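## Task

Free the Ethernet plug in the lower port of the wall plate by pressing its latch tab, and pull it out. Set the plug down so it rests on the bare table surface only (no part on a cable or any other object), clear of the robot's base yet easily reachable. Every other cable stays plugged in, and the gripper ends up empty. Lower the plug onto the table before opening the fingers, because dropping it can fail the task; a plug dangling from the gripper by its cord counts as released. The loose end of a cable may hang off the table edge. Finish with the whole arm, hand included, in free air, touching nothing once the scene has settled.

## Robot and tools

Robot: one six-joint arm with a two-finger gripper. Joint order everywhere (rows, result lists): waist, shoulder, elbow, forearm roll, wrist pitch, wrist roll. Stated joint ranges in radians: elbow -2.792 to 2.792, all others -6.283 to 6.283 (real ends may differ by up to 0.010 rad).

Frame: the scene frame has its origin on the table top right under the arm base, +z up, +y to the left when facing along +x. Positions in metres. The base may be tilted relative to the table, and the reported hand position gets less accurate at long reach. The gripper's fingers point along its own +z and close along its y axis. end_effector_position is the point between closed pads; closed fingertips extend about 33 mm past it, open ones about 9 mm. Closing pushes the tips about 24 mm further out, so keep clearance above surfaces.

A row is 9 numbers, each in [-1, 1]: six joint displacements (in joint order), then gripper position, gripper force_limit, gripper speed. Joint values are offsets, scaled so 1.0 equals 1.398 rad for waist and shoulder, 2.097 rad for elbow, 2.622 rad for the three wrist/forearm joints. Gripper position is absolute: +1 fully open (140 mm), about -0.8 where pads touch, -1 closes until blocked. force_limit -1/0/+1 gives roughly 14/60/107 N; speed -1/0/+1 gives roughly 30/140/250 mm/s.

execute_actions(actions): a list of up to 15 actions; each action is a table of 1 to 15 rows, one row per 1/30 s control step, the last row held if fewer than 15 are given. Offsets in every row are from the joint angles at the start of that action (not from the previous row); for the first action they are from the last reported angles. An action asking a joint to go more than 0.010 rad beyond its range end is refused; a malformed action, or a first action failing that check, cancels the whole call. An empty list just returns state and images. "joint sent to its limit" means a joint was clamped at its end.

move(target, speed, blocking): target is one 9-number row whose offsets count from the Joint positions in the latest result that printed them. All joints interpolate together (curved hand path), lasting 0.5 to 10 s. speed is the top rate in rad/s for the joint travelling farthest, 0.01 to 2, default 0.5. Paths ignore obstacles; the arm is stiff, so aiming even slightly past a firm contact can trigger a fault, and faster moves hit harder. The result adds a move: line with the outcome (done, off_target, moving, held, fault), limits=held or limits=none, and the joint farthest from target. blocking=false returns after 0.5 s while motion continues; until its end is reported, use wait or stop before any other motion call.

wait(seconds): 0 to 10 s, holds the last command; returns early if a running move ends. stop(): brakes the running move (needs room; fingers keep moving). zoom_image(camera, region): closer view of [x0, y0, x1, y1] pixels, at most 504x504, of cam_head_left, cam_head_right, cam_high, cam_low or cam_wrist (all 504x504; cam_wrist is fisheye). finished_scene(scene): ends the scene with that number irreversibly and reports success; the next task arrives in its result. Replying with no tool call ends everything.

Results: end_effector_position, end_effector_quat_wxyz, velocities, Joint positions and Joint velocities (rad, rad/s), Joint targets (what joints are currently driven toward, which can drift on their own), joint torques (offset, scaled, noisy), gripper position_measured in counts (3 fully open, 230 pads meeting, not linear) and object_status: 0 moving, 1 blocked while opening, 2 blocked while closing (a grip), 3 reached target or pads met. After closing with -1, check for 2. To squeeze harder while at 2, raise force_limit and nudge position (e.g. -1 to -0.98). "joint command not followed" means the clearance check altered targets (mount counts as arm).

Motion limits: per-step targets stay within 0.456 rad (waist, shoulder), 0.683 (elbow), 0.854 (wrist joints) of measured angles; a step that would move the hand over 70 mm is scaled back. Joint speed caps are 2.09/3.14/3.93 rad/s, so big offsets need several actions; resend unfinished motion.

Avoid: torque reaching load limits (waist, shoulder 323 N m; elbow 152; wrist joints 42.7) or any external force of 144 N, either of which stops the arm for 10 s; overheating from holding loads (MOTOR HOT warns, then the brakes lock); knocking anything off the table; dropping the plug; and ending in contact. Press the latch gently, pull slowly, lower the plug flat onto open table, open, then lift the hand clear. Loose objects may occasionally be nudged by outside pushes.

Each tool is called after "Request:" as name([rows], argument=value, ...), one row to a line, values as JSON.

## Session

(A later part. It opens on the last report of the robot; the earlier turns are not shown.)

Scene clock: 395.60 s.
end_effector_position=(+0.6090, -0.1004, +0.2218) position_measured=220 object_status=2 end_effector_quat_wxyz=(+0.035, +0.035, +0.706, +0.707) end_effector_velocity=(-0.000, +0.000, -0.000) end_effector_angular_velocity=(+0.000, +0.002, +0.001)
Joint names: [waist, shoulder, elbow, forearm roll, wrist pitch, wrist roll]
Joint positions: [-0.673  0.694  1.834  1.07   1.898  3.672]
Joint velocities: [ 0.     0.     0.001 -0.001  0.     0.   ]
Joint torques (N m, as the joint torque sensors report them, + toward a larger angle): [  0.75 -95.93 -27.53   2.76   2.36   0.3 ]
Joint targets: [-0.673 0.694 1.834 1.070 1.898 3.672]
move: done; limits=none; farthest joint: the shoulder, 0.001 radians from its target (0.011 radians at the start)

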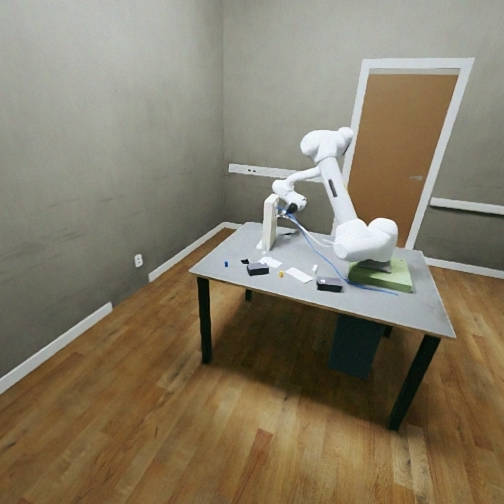

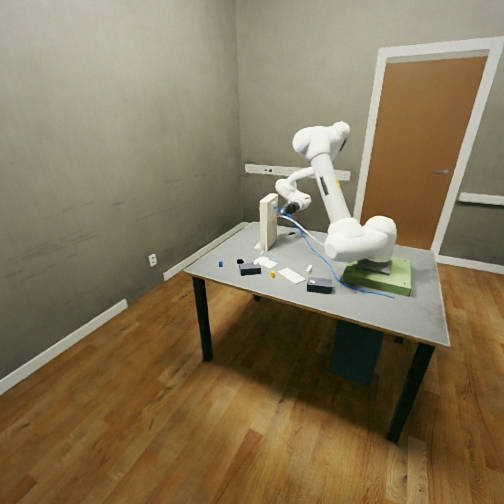

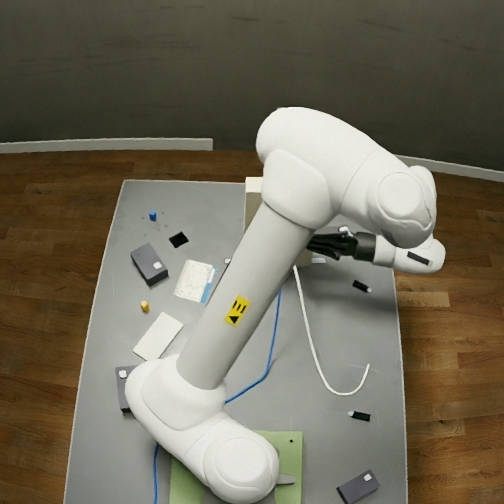

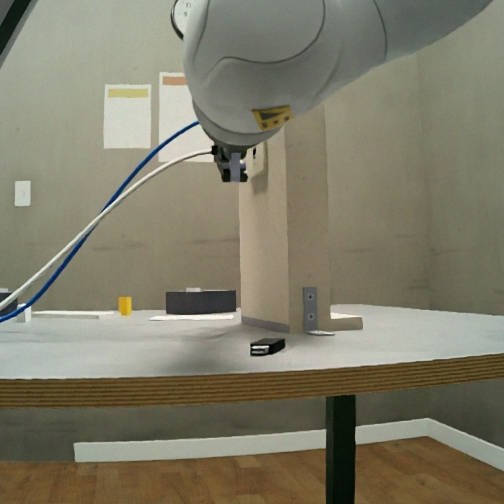

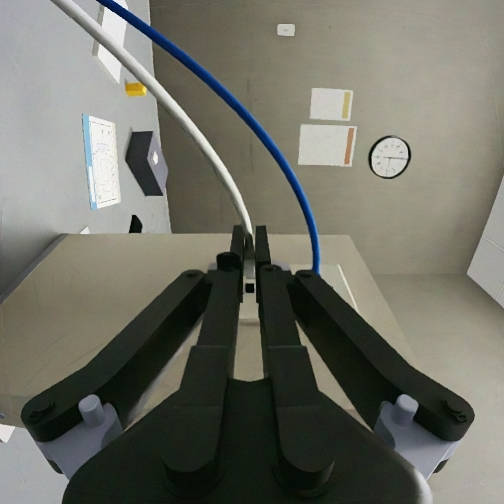

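Request:
move(target=[0.0358, -0.2171, 0.0302, -0.4081, -0.1986, 0.3968, -1, -0.4, -0.6], speed=0.3)

Scene clock: 503.53 s.
end_effector_position=(+0.4145, -0.2661, +0.1197) position_measured=220 object_status=2 end_effector_quat_wxyz=(-0.245, +0.304, +0.917, +0.082) end_effector_velocity=(+0.000, +0.000, +0.000) end_effector_angular_velocity=(-0.001, -0.001, -0.000)
Joint names: [waist, shoulder, elbow, forearm roll, wrist pitch, wrist roll]
Joint positions: [-0.623  0.39   1.897  0.     1.377  4.713]
Joint velocities: [ 0.    -0.001 -0.     0.    -0.     0.001]
Joint torques (N m, as the joint torque sensors report them, + toward a larger angle): [  1.24 -73.16 -31.94   3.41   1.39   0.01]
Joint targets: [-0.623 0.390 1.897 0.000 1.377 4.713]
move: done; limits=none; farthest joint: the waist, 0.000 radians from its target (0.050 radians at the start)

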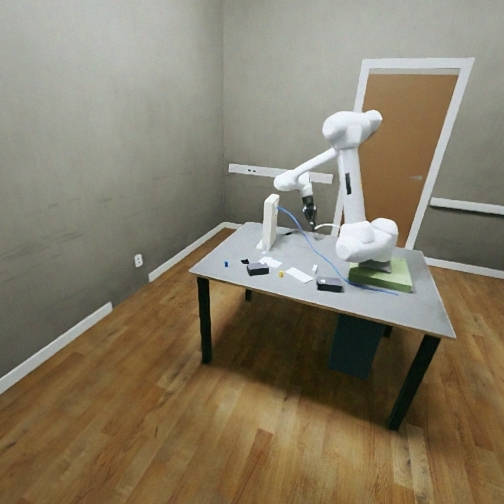

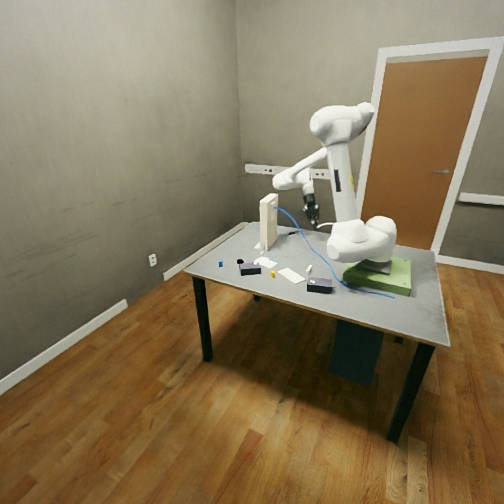

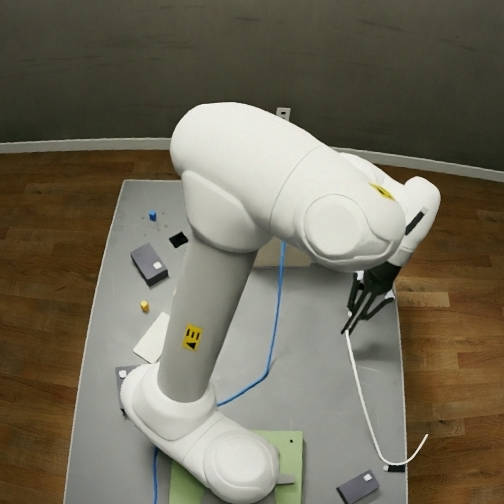

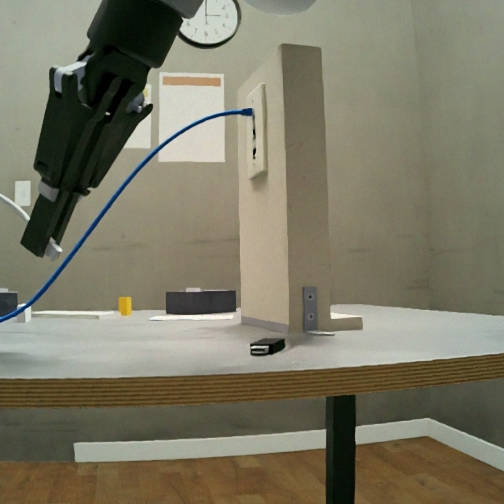

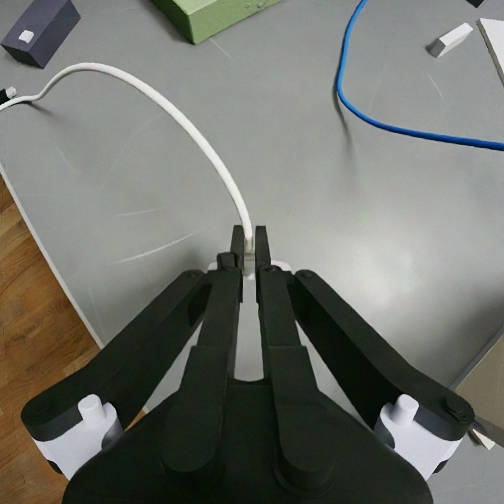

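Request:
zoom_image(camera="cam_low", region=[0, 180, 100, 280])

Request:
zoom_image(camera="cam_high", region=[300, 380, 460, 504])

Region (0, 180, 100, 280) of cam_low's 504x504 image, scaled by 5.040, with more detail than that image has.

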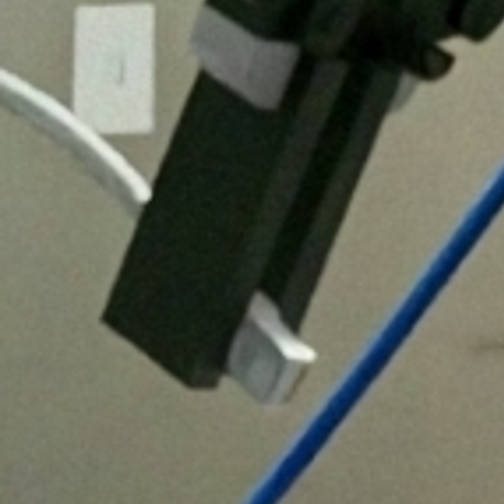

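Region (300, 380, 460, 504) of cam_high's 504x504 image, scaled by 3.150, with more detail than that image has; it fills the top 391 rows of this view, and the rest is white.

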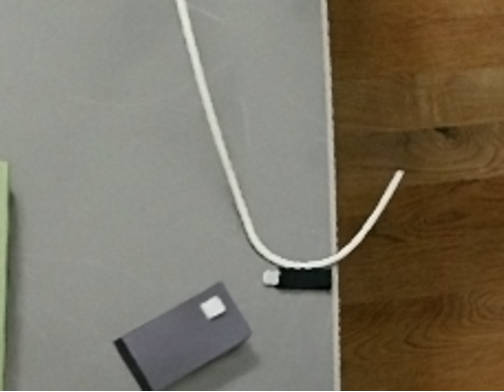

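Request:
zoom_image(camera="cam_head_left", region=[250, 140, 370, 260])

Region (250, 140, 370, 260) of cam_head_left's 504x504 image, scaled by 4.200, with more detail than that image has.

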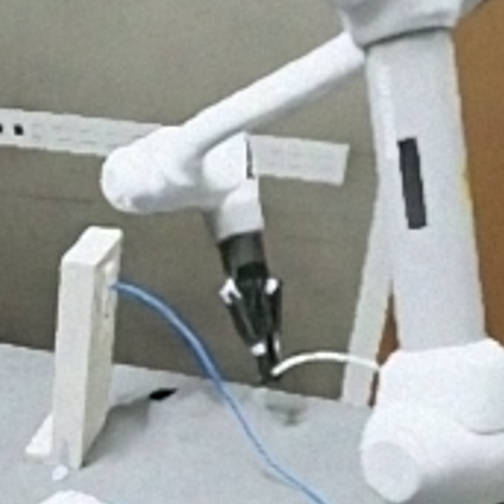

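Request:
move(target=[0.21835, -0.29865, -0.05967, 0, 0.0876, 0, -1, -0.4, -0.6], speed=0.2)

Scene clock: 625.97 s.
end_effector_position=(+0.4496, -0.1204, +0.3994) position_measured=220 object_status=2 end_effector_quat_wxyz=(-0.103, +0.166, +0.981, +0.018) end_effector_velocity=(-0.000, +0.001, +0.001) end_effector_angular_velocity=(+0.002, +0.000, +0.002)
Joint names: [waist, shoulder, elbow, forearm roll, wrist pitch, wrist roll]
Joint positions: [-0.318 -0.027  1.772  0.     1.607  4.713]
Joint velocities: [ 0.001 -0.001 -0.     0.001  0.002 -0.001]
Joint torques (N m, as the joint torque sensors report them, + toward a larger angle): [  1.06 -41.28 -43.11   4.3    0.62   0.13]
Joint targets: [-0.318 -0.027 1.772 0.000 1.607 4.713]
move: done; limits=none; farthest joint: the waist, 0.000 radians from its target (0.306 radians at the start)

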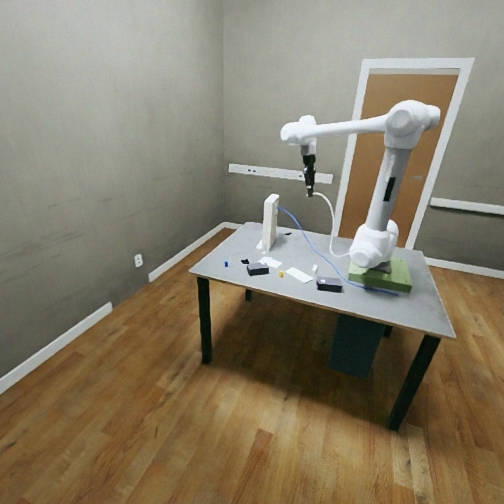

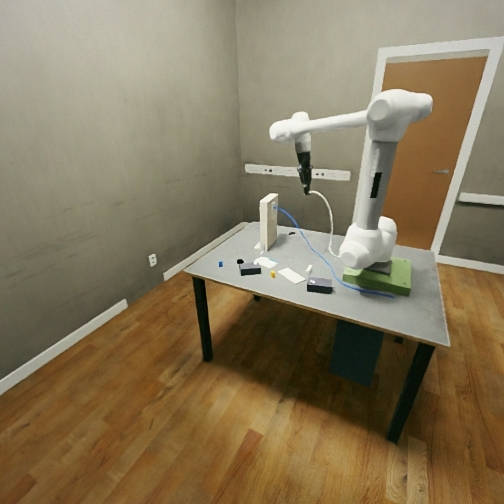

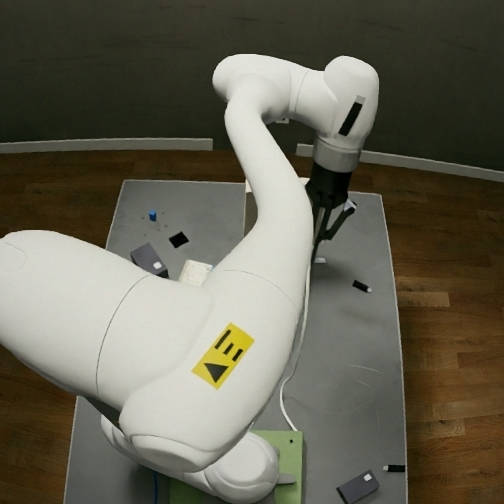

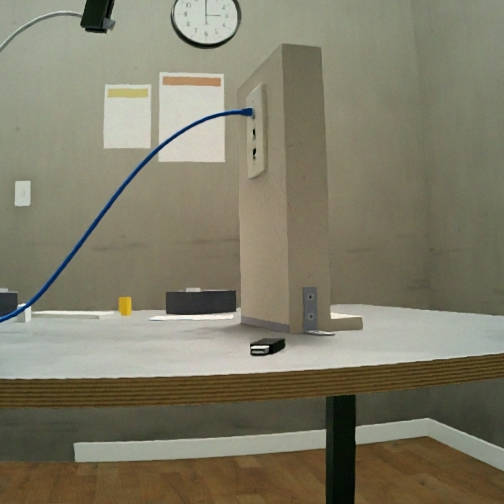

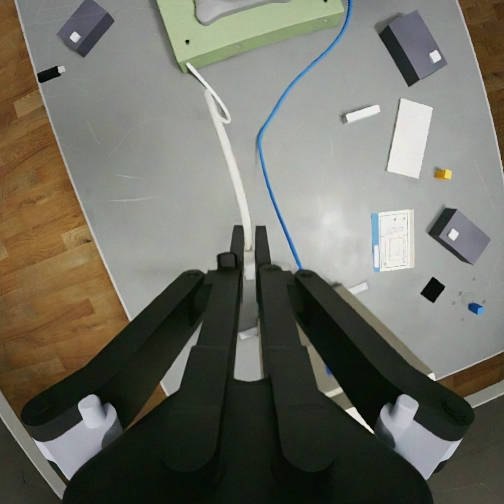

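Request:
move(target=[-0.04183, 0.030, -0.07016, 0.02248, -0.045, -0.689, -1, -0.4, -0.6], speed=0.5)

Scene clock: 687.73 s.
end_effector_position=(+0.5479, -0.1695, +0.4513) position_measured=220 object_status=2 end_effector_quat_wxyz=(+0.030, -0.647, +0.762, +0.007) end_effector_velocity=(+0.000, +0.000, -0.001) end_effector_angular_velocity=(+0.000, +0.001, +0.003)
Joint names: [waist, shoulder, elbow, forearm roll, wrist pitch, wrist roll]
Joint positions: [-0.376  0.015  1.625  0.059  1.489  2.906]
Joint velocities: [ 0.001  0.001 -0.    -0.     0.    -0.002]
Joint torques (N m, as the joint torque sensors report them, + toward a larger angle): [  0.41 -46.2  -45.5    4.58   0.21   0.2 ]
Joint targets: [-0.376 0.015 1.625 0.059 1.489 2.906]
move: done; limits=none; farthest joint: the waist, 0.000 radians from its target (0.059 radians at the start)

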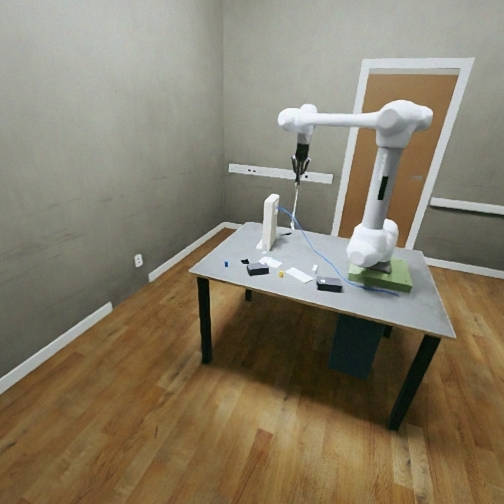

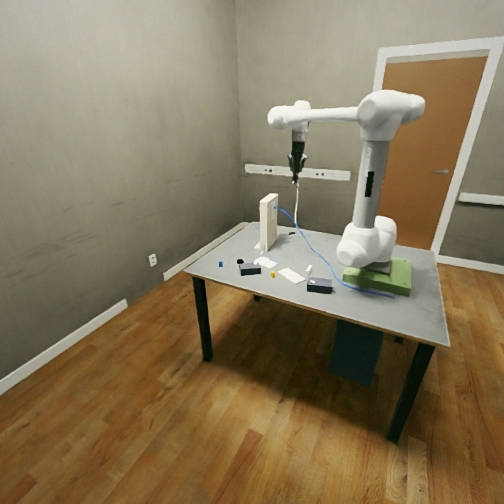

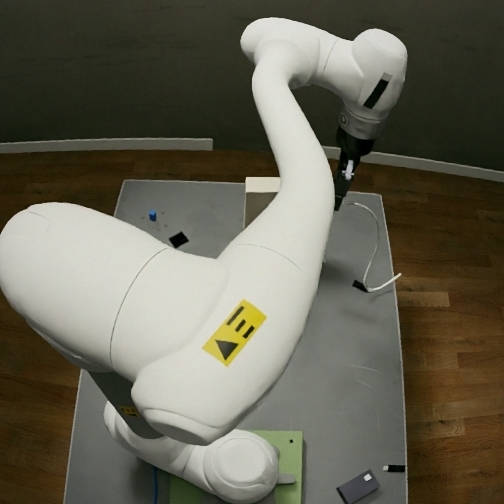

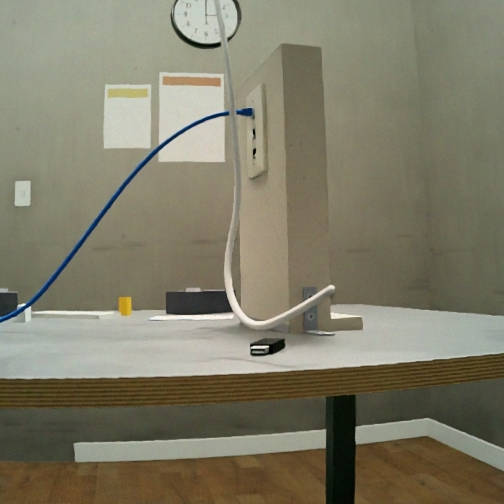

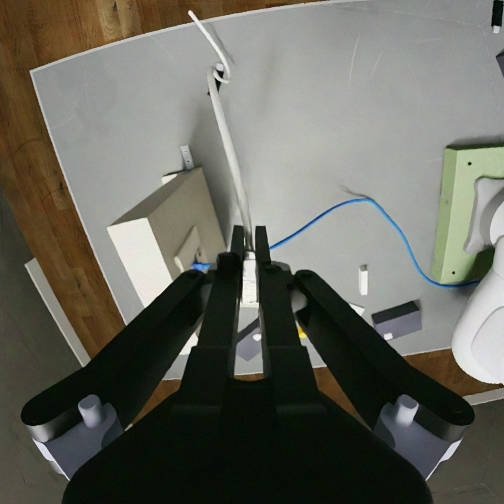

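Request:
move(target=[-0.04217, 0.08777, -0.07021, 0.02245, -0.07534, -0.68891, -1, -0.4, -0.6], speed=0.5)

Scene clock: 700.00 s.
end_effector_position=(+0.6795, -0.2508, +0.4701) position_measured=220 object_status=2 end_effector_quat_wxyz=(-0.000, +0.991, -0.001, +0.131) end_effector_velocity=(+0.000, -0.001, -0.000) end_effector_angular_velocity=(-0.002, -0.000, +0.002)
Joint names: [waist, shoulder, elbow, forearm roll, wrist pitch, wrist roll]
Joint positions: [-0.435  0.137  1.478  0.118  1.291  1.1  ]
Joint velocities: [-0.     0.    -0.    -0.001 -0.001 -0.002]
Joint torques (N m, as the joint torque sensors report them, + toward a larger angle): [  0.9  -61.81 -45.22   4.9   -0.37   0.13]
Joint targets: [-0.435 0.137 1.478 0.118 1.291 1.100]
move: done; limits=none; farthest joint: the waist, 0.000 radians from its target (0.058 radians at the start)

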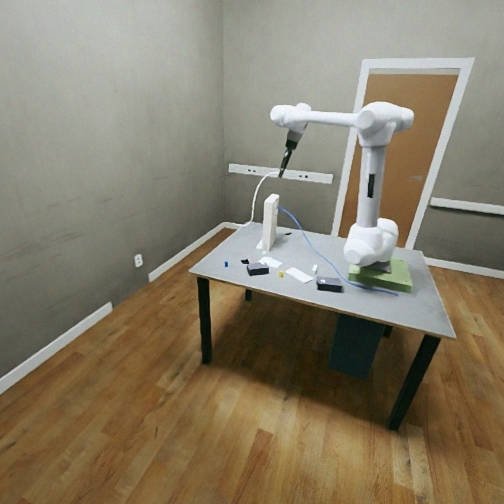

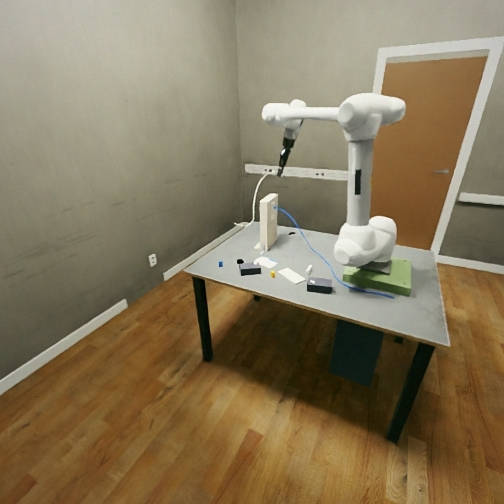

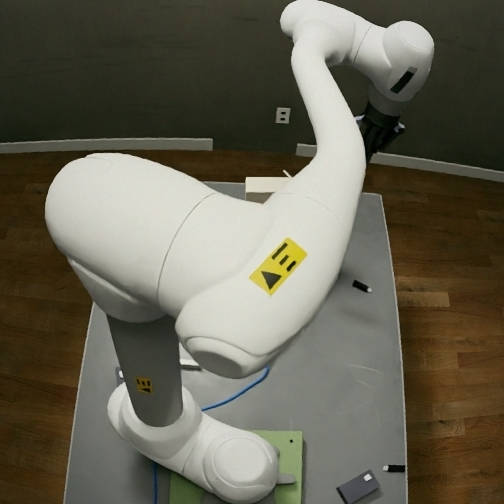

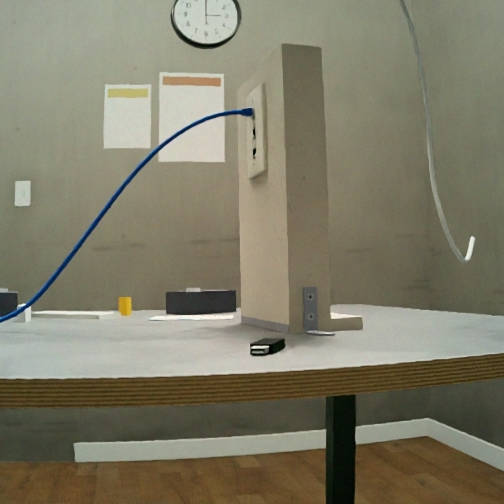

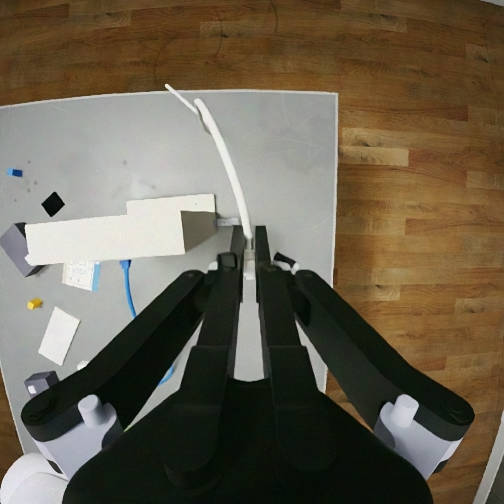

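Request:
wait(seconds=0)

Scene clock: 708.10 s.
end_effector_position=(+0.6795, -0.2508, +0.4701) position_measured=220 object_status=2 end_effector_quat_wxyz=(-0.000, +0.991, -0.001, +0.131) end_effector_velocity=(+0.000, +0.000, +0.000) end_effector_angular_velocity=(+0.000, -0.000, -0.001)
Joint names: [waist, shoulder, elbow, forearm roll, wrist pitch, wrist roll]
Joint positions: [-0.435  0.137  1.478  0.118  1.291  1.1  ]
Joint velocities: [ 0.001  0.    -0.     0.     0.     0.001]
Joint torques (N m, as the joint torque sensors report them, + toward a larger angle): [  0.52 -60.38 -45.03   4.82  -0.57   0.03]
Joint targets: [-0.435 0.137 1.478 0.118 1.291 1.100]

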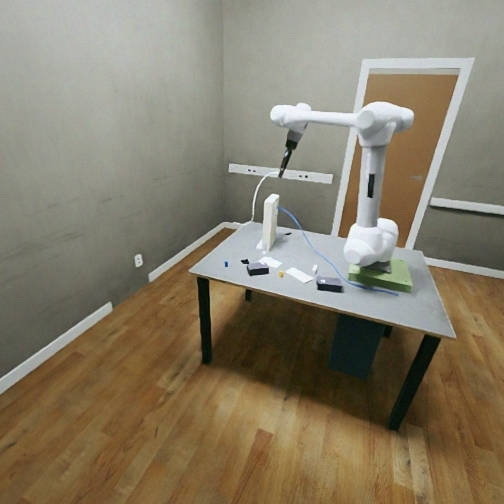

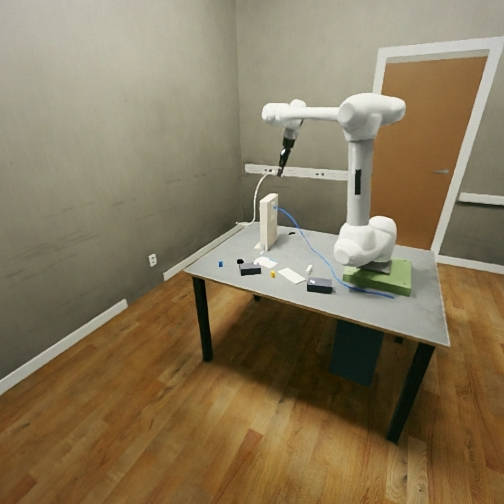

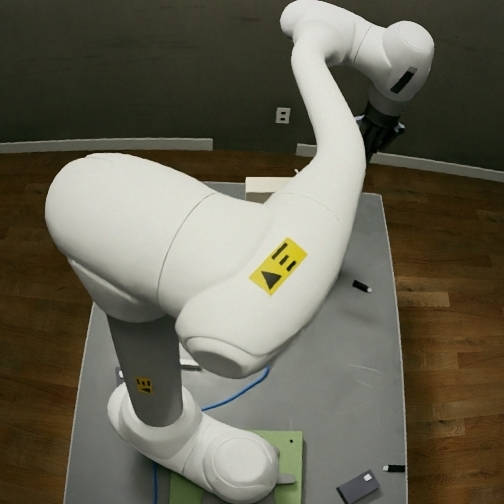

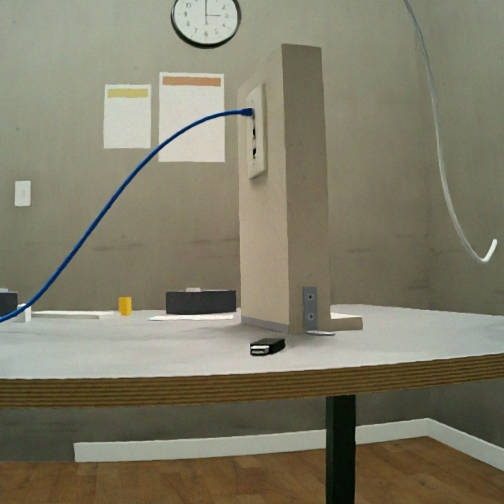

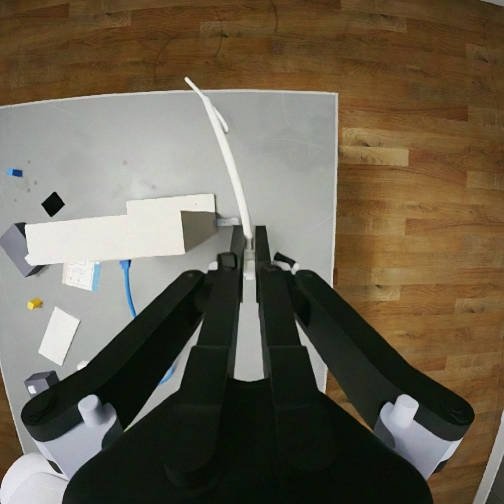

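Request:
move(target=[-0.00785, -0.01022, 0.05063, -0.03289, -0.04471, 0.13341, -1, -0.4, -0.6], speed=0.2)

Scene clock: 718.17 s.
end_effector_position=(+0.6595, -0.2808, +0.4201) position_measured=220 object_status=2 end_effector_quat_wxyz=(+0.023, +0.976, -0.173, +0.129) end_effector_velocity=(-0.000, -0.000, +0.001) end_effector_angular_velocity=(+0.000, -0.001, -0.003)
Joint names: [waist, shoulder, elbow, forearm roll, wrist pitch, wrist roll]
Joint positions: [-0.446  0.123  1.584  0.032  1.174  1.45 ]
Joint velocities: [-0.001 -0.001 -0.    -0.    -0.     0.003]
Joint torques (N m, as the joint torque sensors report them, + toward a larger angle): [  0.74 -59.48 -45.32   4.47  -0.61   0.27]
Joint targets: [-0.446 0.123 1.584 0.032 1.174 1.450]
move: done; limits=none; farthest joint: the waist, 0.000 radians from its target (0.011 radians at the start)

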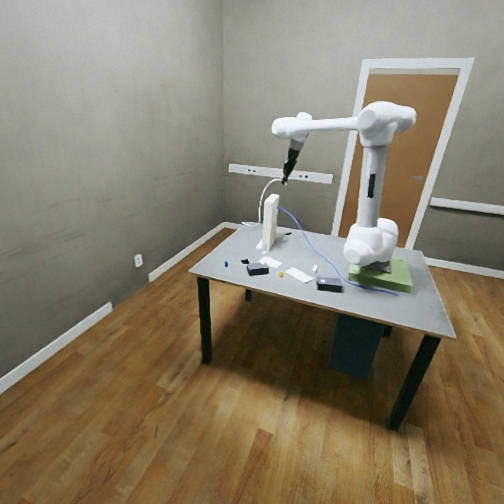

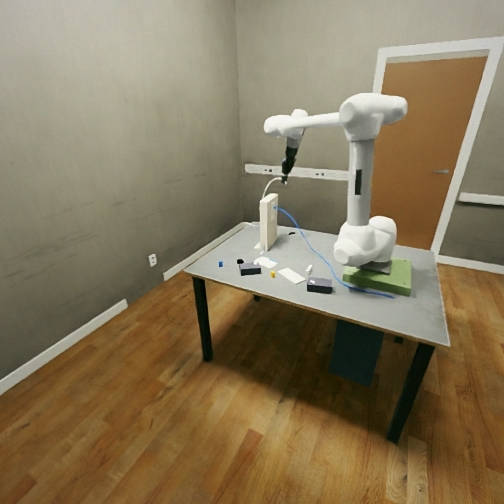

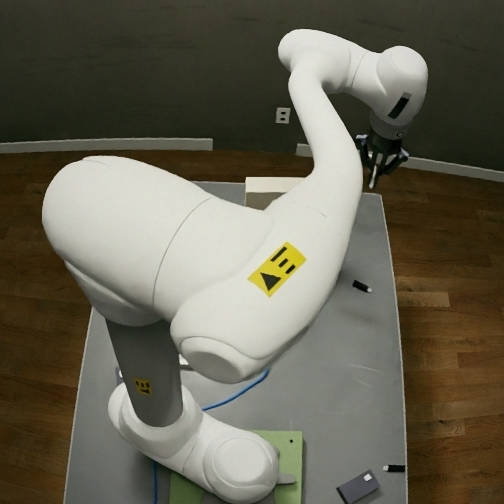

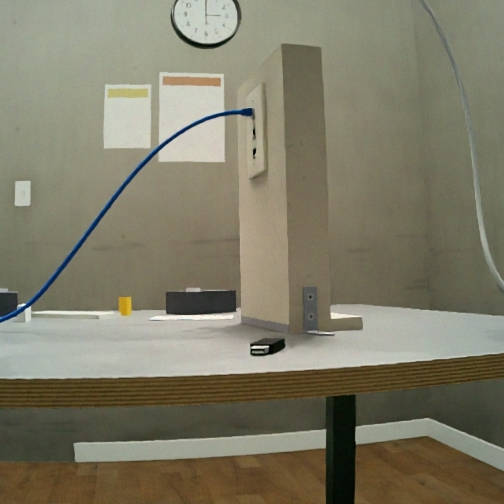

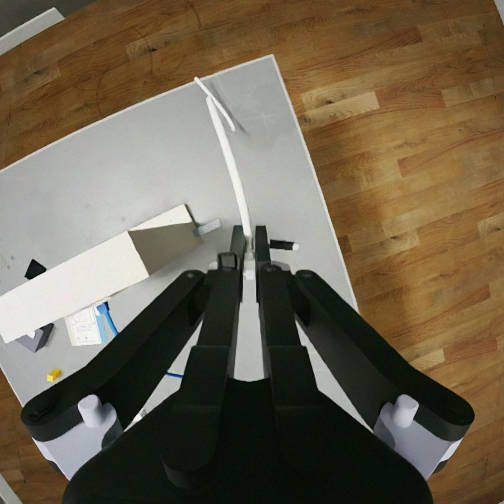

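Request:
move(target=[-0.04866, -0.06051, 0.19667, 0.01161, -0.12379, -0.03607, -1, -0.4, -0.6], speed=0.2)

Scene clock: 728.33 s.
end_effector_position=(+0.5497, -0.2657, +0.2500) position_measured=220 object_status=2 end_effector_quat_wxyz=(+0.023, +0.976, -0.173, +0.129) end_effector_velocity=(-0.001, +0.000, -0.001) end_effector_angular_velocity=(+0.002, +0.003, -0.000)
Joint names: [waist, shoulder, elbow, forearm roll, wrist pitch, wrist roll]
Joint positions: [-0.514  0.038  1.996  0.062  0.85   1.356]
Joint velocities: [-0.001  0.001  0.001  0.     0.002 -0.001]
Joint torques (N m, as the joint torque sensors report them, + toward a larger angle): [  0.4  -46.24 -41.07   4.23  -0.62   0.05]
Joint targets: [-0.514 0.038 1.996 0.062 0.850 1.356]
move: done; limits=none; farthest joint: the waist, 0.000 radians from its target (0.068 radians at the start)

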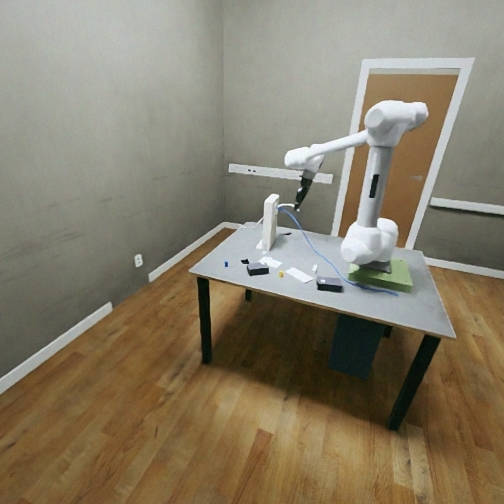

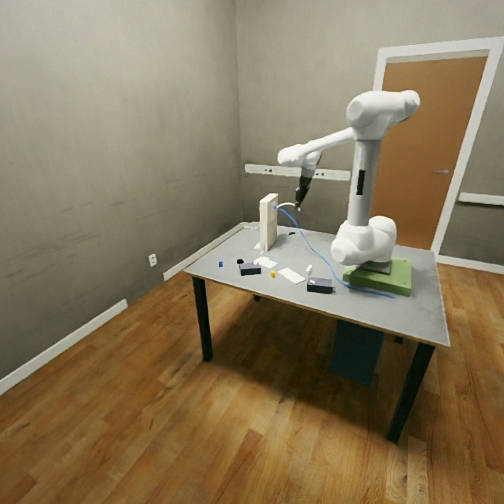

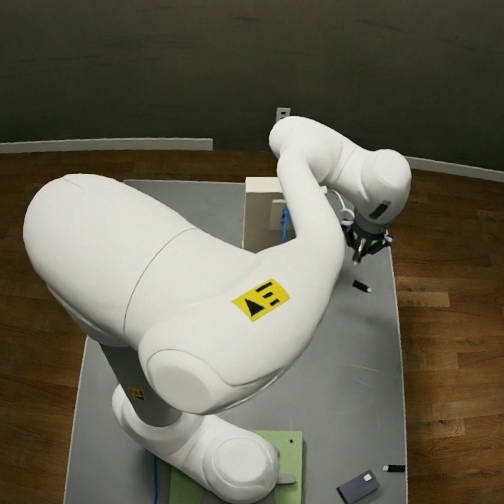

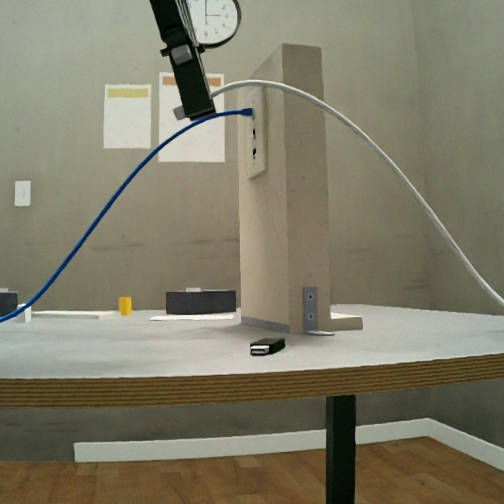

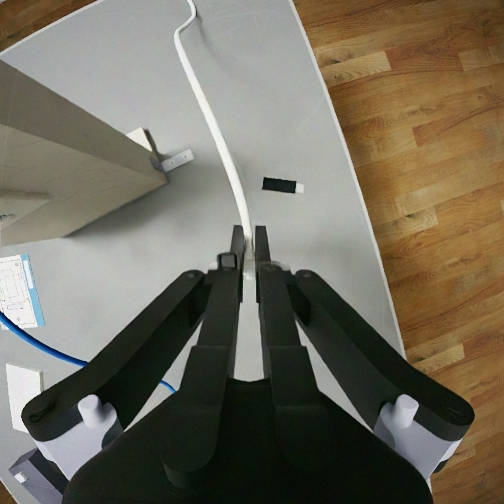

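Request:
zoom_image(camera="cam_low", region=[150, 60, 240, 140])

Region (150, 60, 240, 140) of cam_low's 504x504 image, scaled by 5.600, with more detail than that image has.

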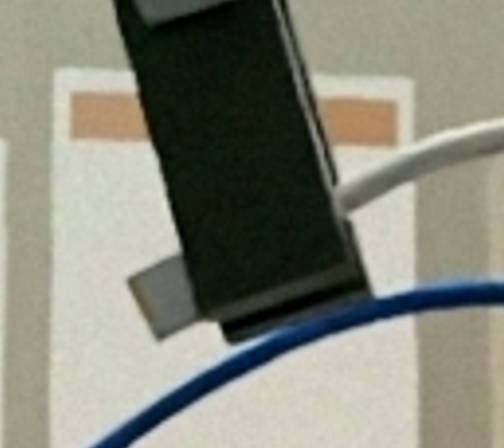

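Request:
move(target=[-0.08147, 0.01468, 0.19077, 0.10521, -0.19644, -0.14457, -1, -0.4, -0.6], speed=0.2)

Scene clock: 767.83 s.
end_effector_position=(+0.4500, -0.2506, +0.0798) position_measured=220 object_status=2 end_effector_quat_wxyz=(+0.033, +0.966, -0.172, +0.189) end_effector_velocity=(-0.000, +0.001, -0.000) end_effector_angular_velocity=(+0.000, +0.000, +0.000)
Joint names: [waist, shoulder, elbow, forearm roll, wrist pitch, wrist roll]
Joint positions: [-0.628  0.059  2.396  0.338  0.335  0.977]
Joint velocities: [ 0.     0.     0.001  0.001 -0.001 -0.   ]
Joint torques (N m, as the joint torque sensors report them, + toward a larger angle): [  0.96 -37.79 -30.24   2.95  -0.66  -0.02]
Joint targets: [-0.628 0.059 2.396 0.338 0.335 0.977]
move: done; limits=none; farthest joint: the waist, 0.000 radians from its target (0.113 radians at the start)

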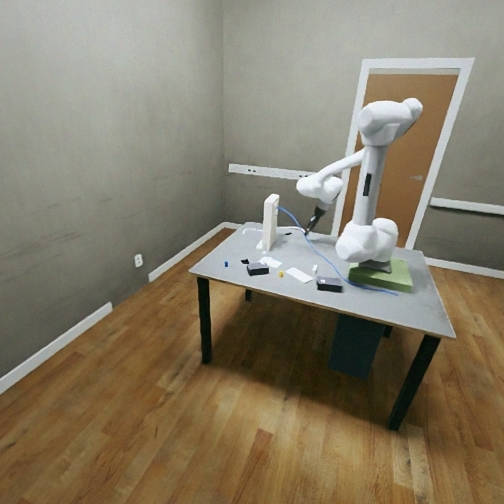

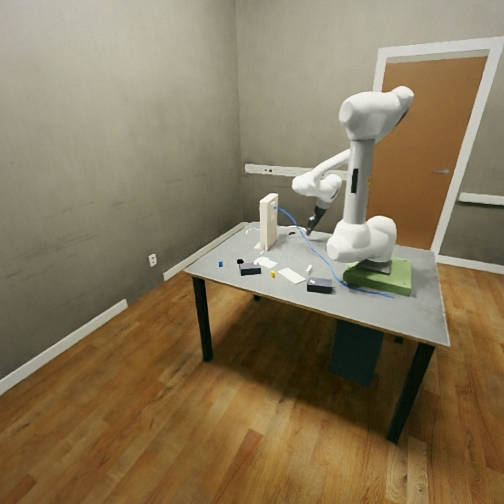

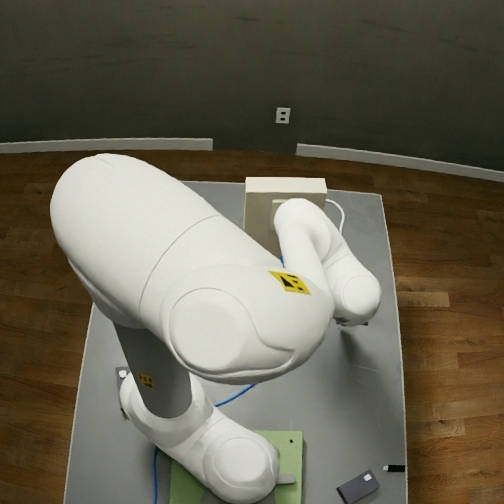

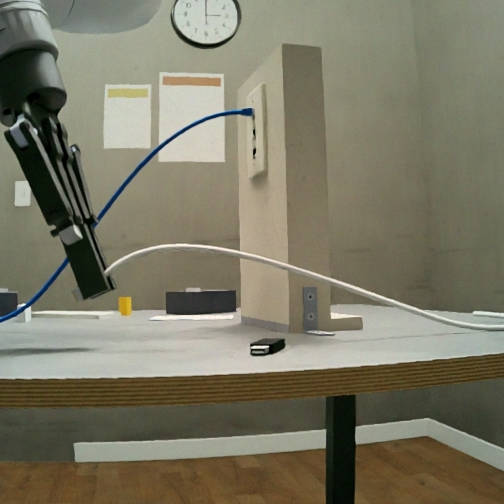

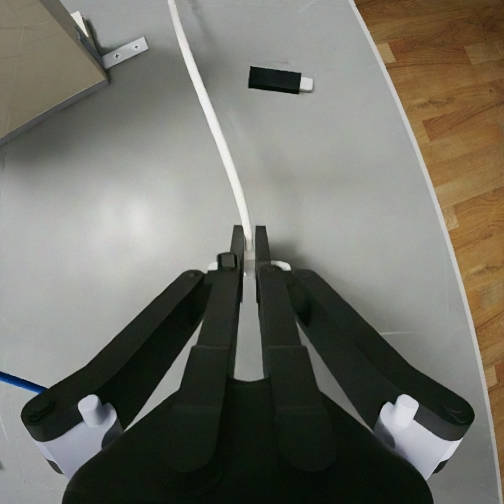

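Request:
move(target=[-0.00826, 0.04205, 0.02058, 0.05701, -0.03468, -0.06312, -1, -0.4, -0.6], speed=0.1)

Request:
zoom_image(camera="cam_low", region=[30, 280, 150, 370])

Scene clock: 789.43 s.
end_effector_position=(+0.4400, -0.2486, +0.0428) position_measured=220 object_status=2 end_effector_quat_wxyz=(+0.033, +0.966, -0.172, +0.189) end_effector_velocity=(-0.000, +0.000, -0.001) end_effector_angular_velocity=(+0.000, +0.001, -0.000)
Joint names: [waist, shoulder, elbow, forearm roll, wrist pitch, wrist roll]
Joint positions: [-0.64   0.118  2.439  0.487  0.244  0.811]
Joint velocities: [ 0.     0.001  0.     0.    -0.001 -0.   ]
Joint torques (N m, as the joint torque sensors report them, + toward a larger angle): [  0.   -40.96 -27.94   2.63  -0.59   0.09]
Joint targets: [-0.640 0.118 2.439 0.487 0.244 0.811]
move: done; limits=none; farthest joint: the waist, 0.000 radians from its target (0.011 radians at the start)

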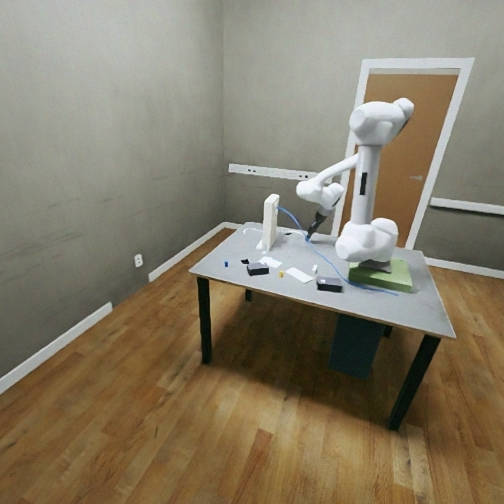

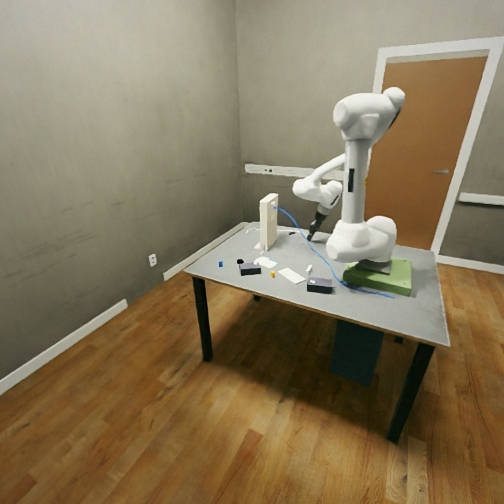

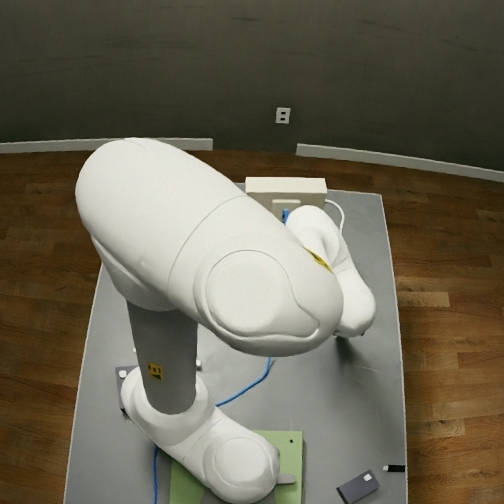

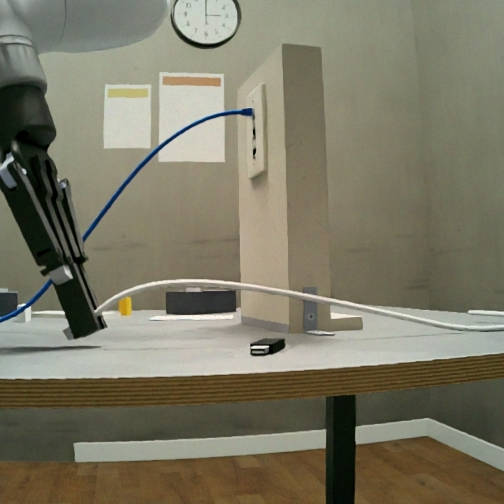

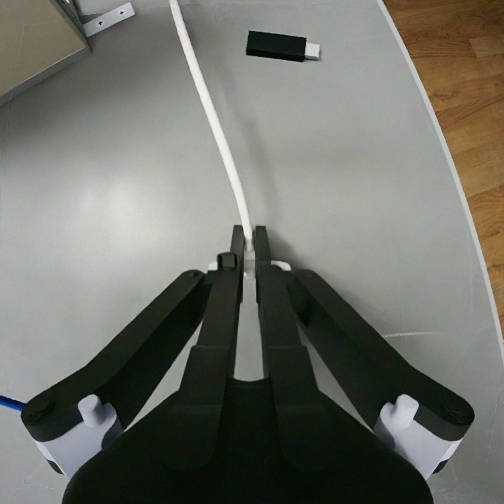

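Region (30, 280, 150, 370) of cam_low's 504x504 image, scaled by 4.200, with more detail than that image has; it fills the top 378 rows of this view, and the rest is white.

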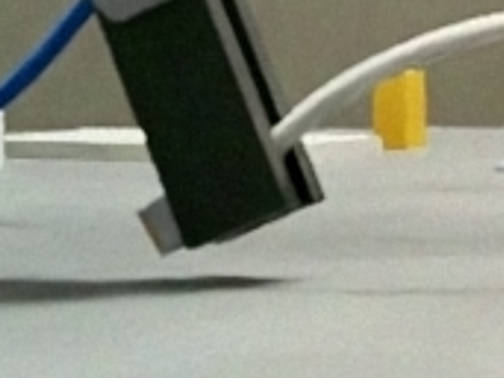

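Request:
execute_actions(actions=[])

Scene clock: 809.80 s.
end_effector_position=(+0.4400, -0.2486, +0.0428) position_measured=220 object_status=2 end_effector_quat_wxyz=(+0.033, +0.966, -0.172, +0.189) end_effector_velocity=(+0.000, +0.001, -0.000) end_effector_angular_velocity=(+0.001, +0.001, +0.002)
Joint names: [waist, shoulder, elbow, forearm roll, wrist pitch, wrist roll]
Joint positions: [-0.64   0.118  2.439  0.487  0.244  0.811]
Joint velocities: [ 0.001 -0.     0.    -0.     0.001 -0.   ]
Joint torques (N m, as the joint torque sensors report them, + toward a larger angle): [  0.8  -42.12 -27.96   2.36  -0.61   0.23]
Joint targets: [-0.640 0.118 2.439 0.487 0.244 0.811]

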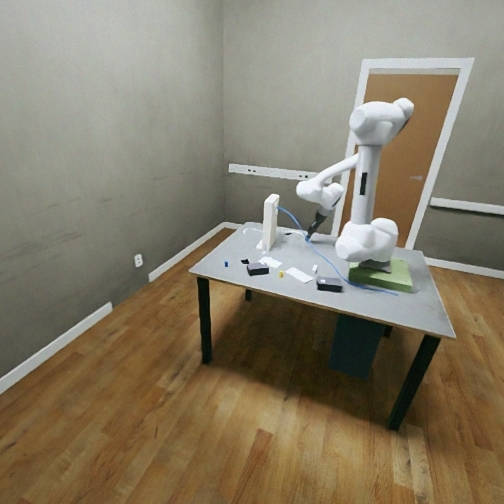

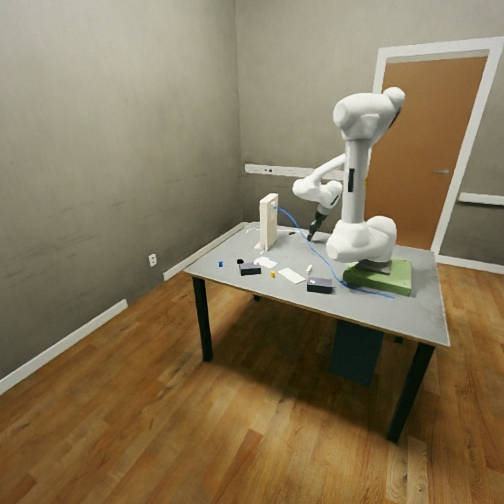

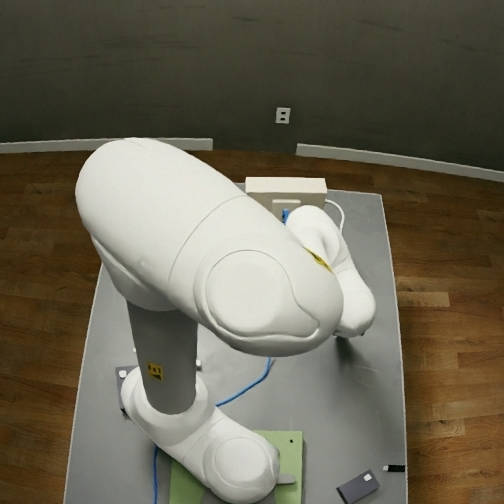

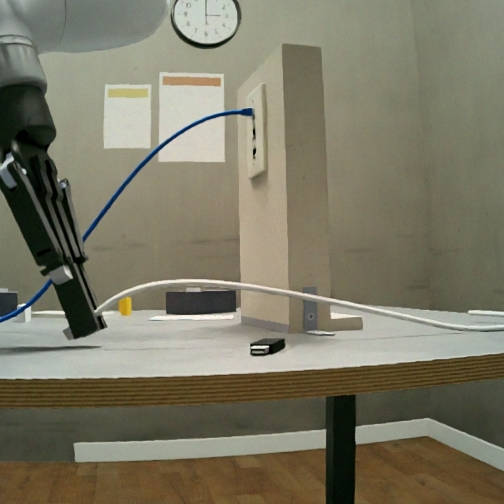

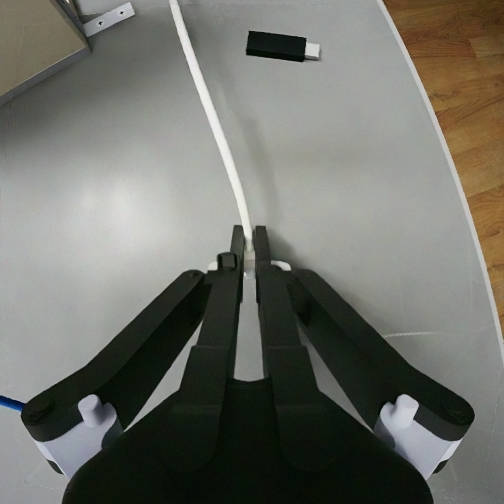

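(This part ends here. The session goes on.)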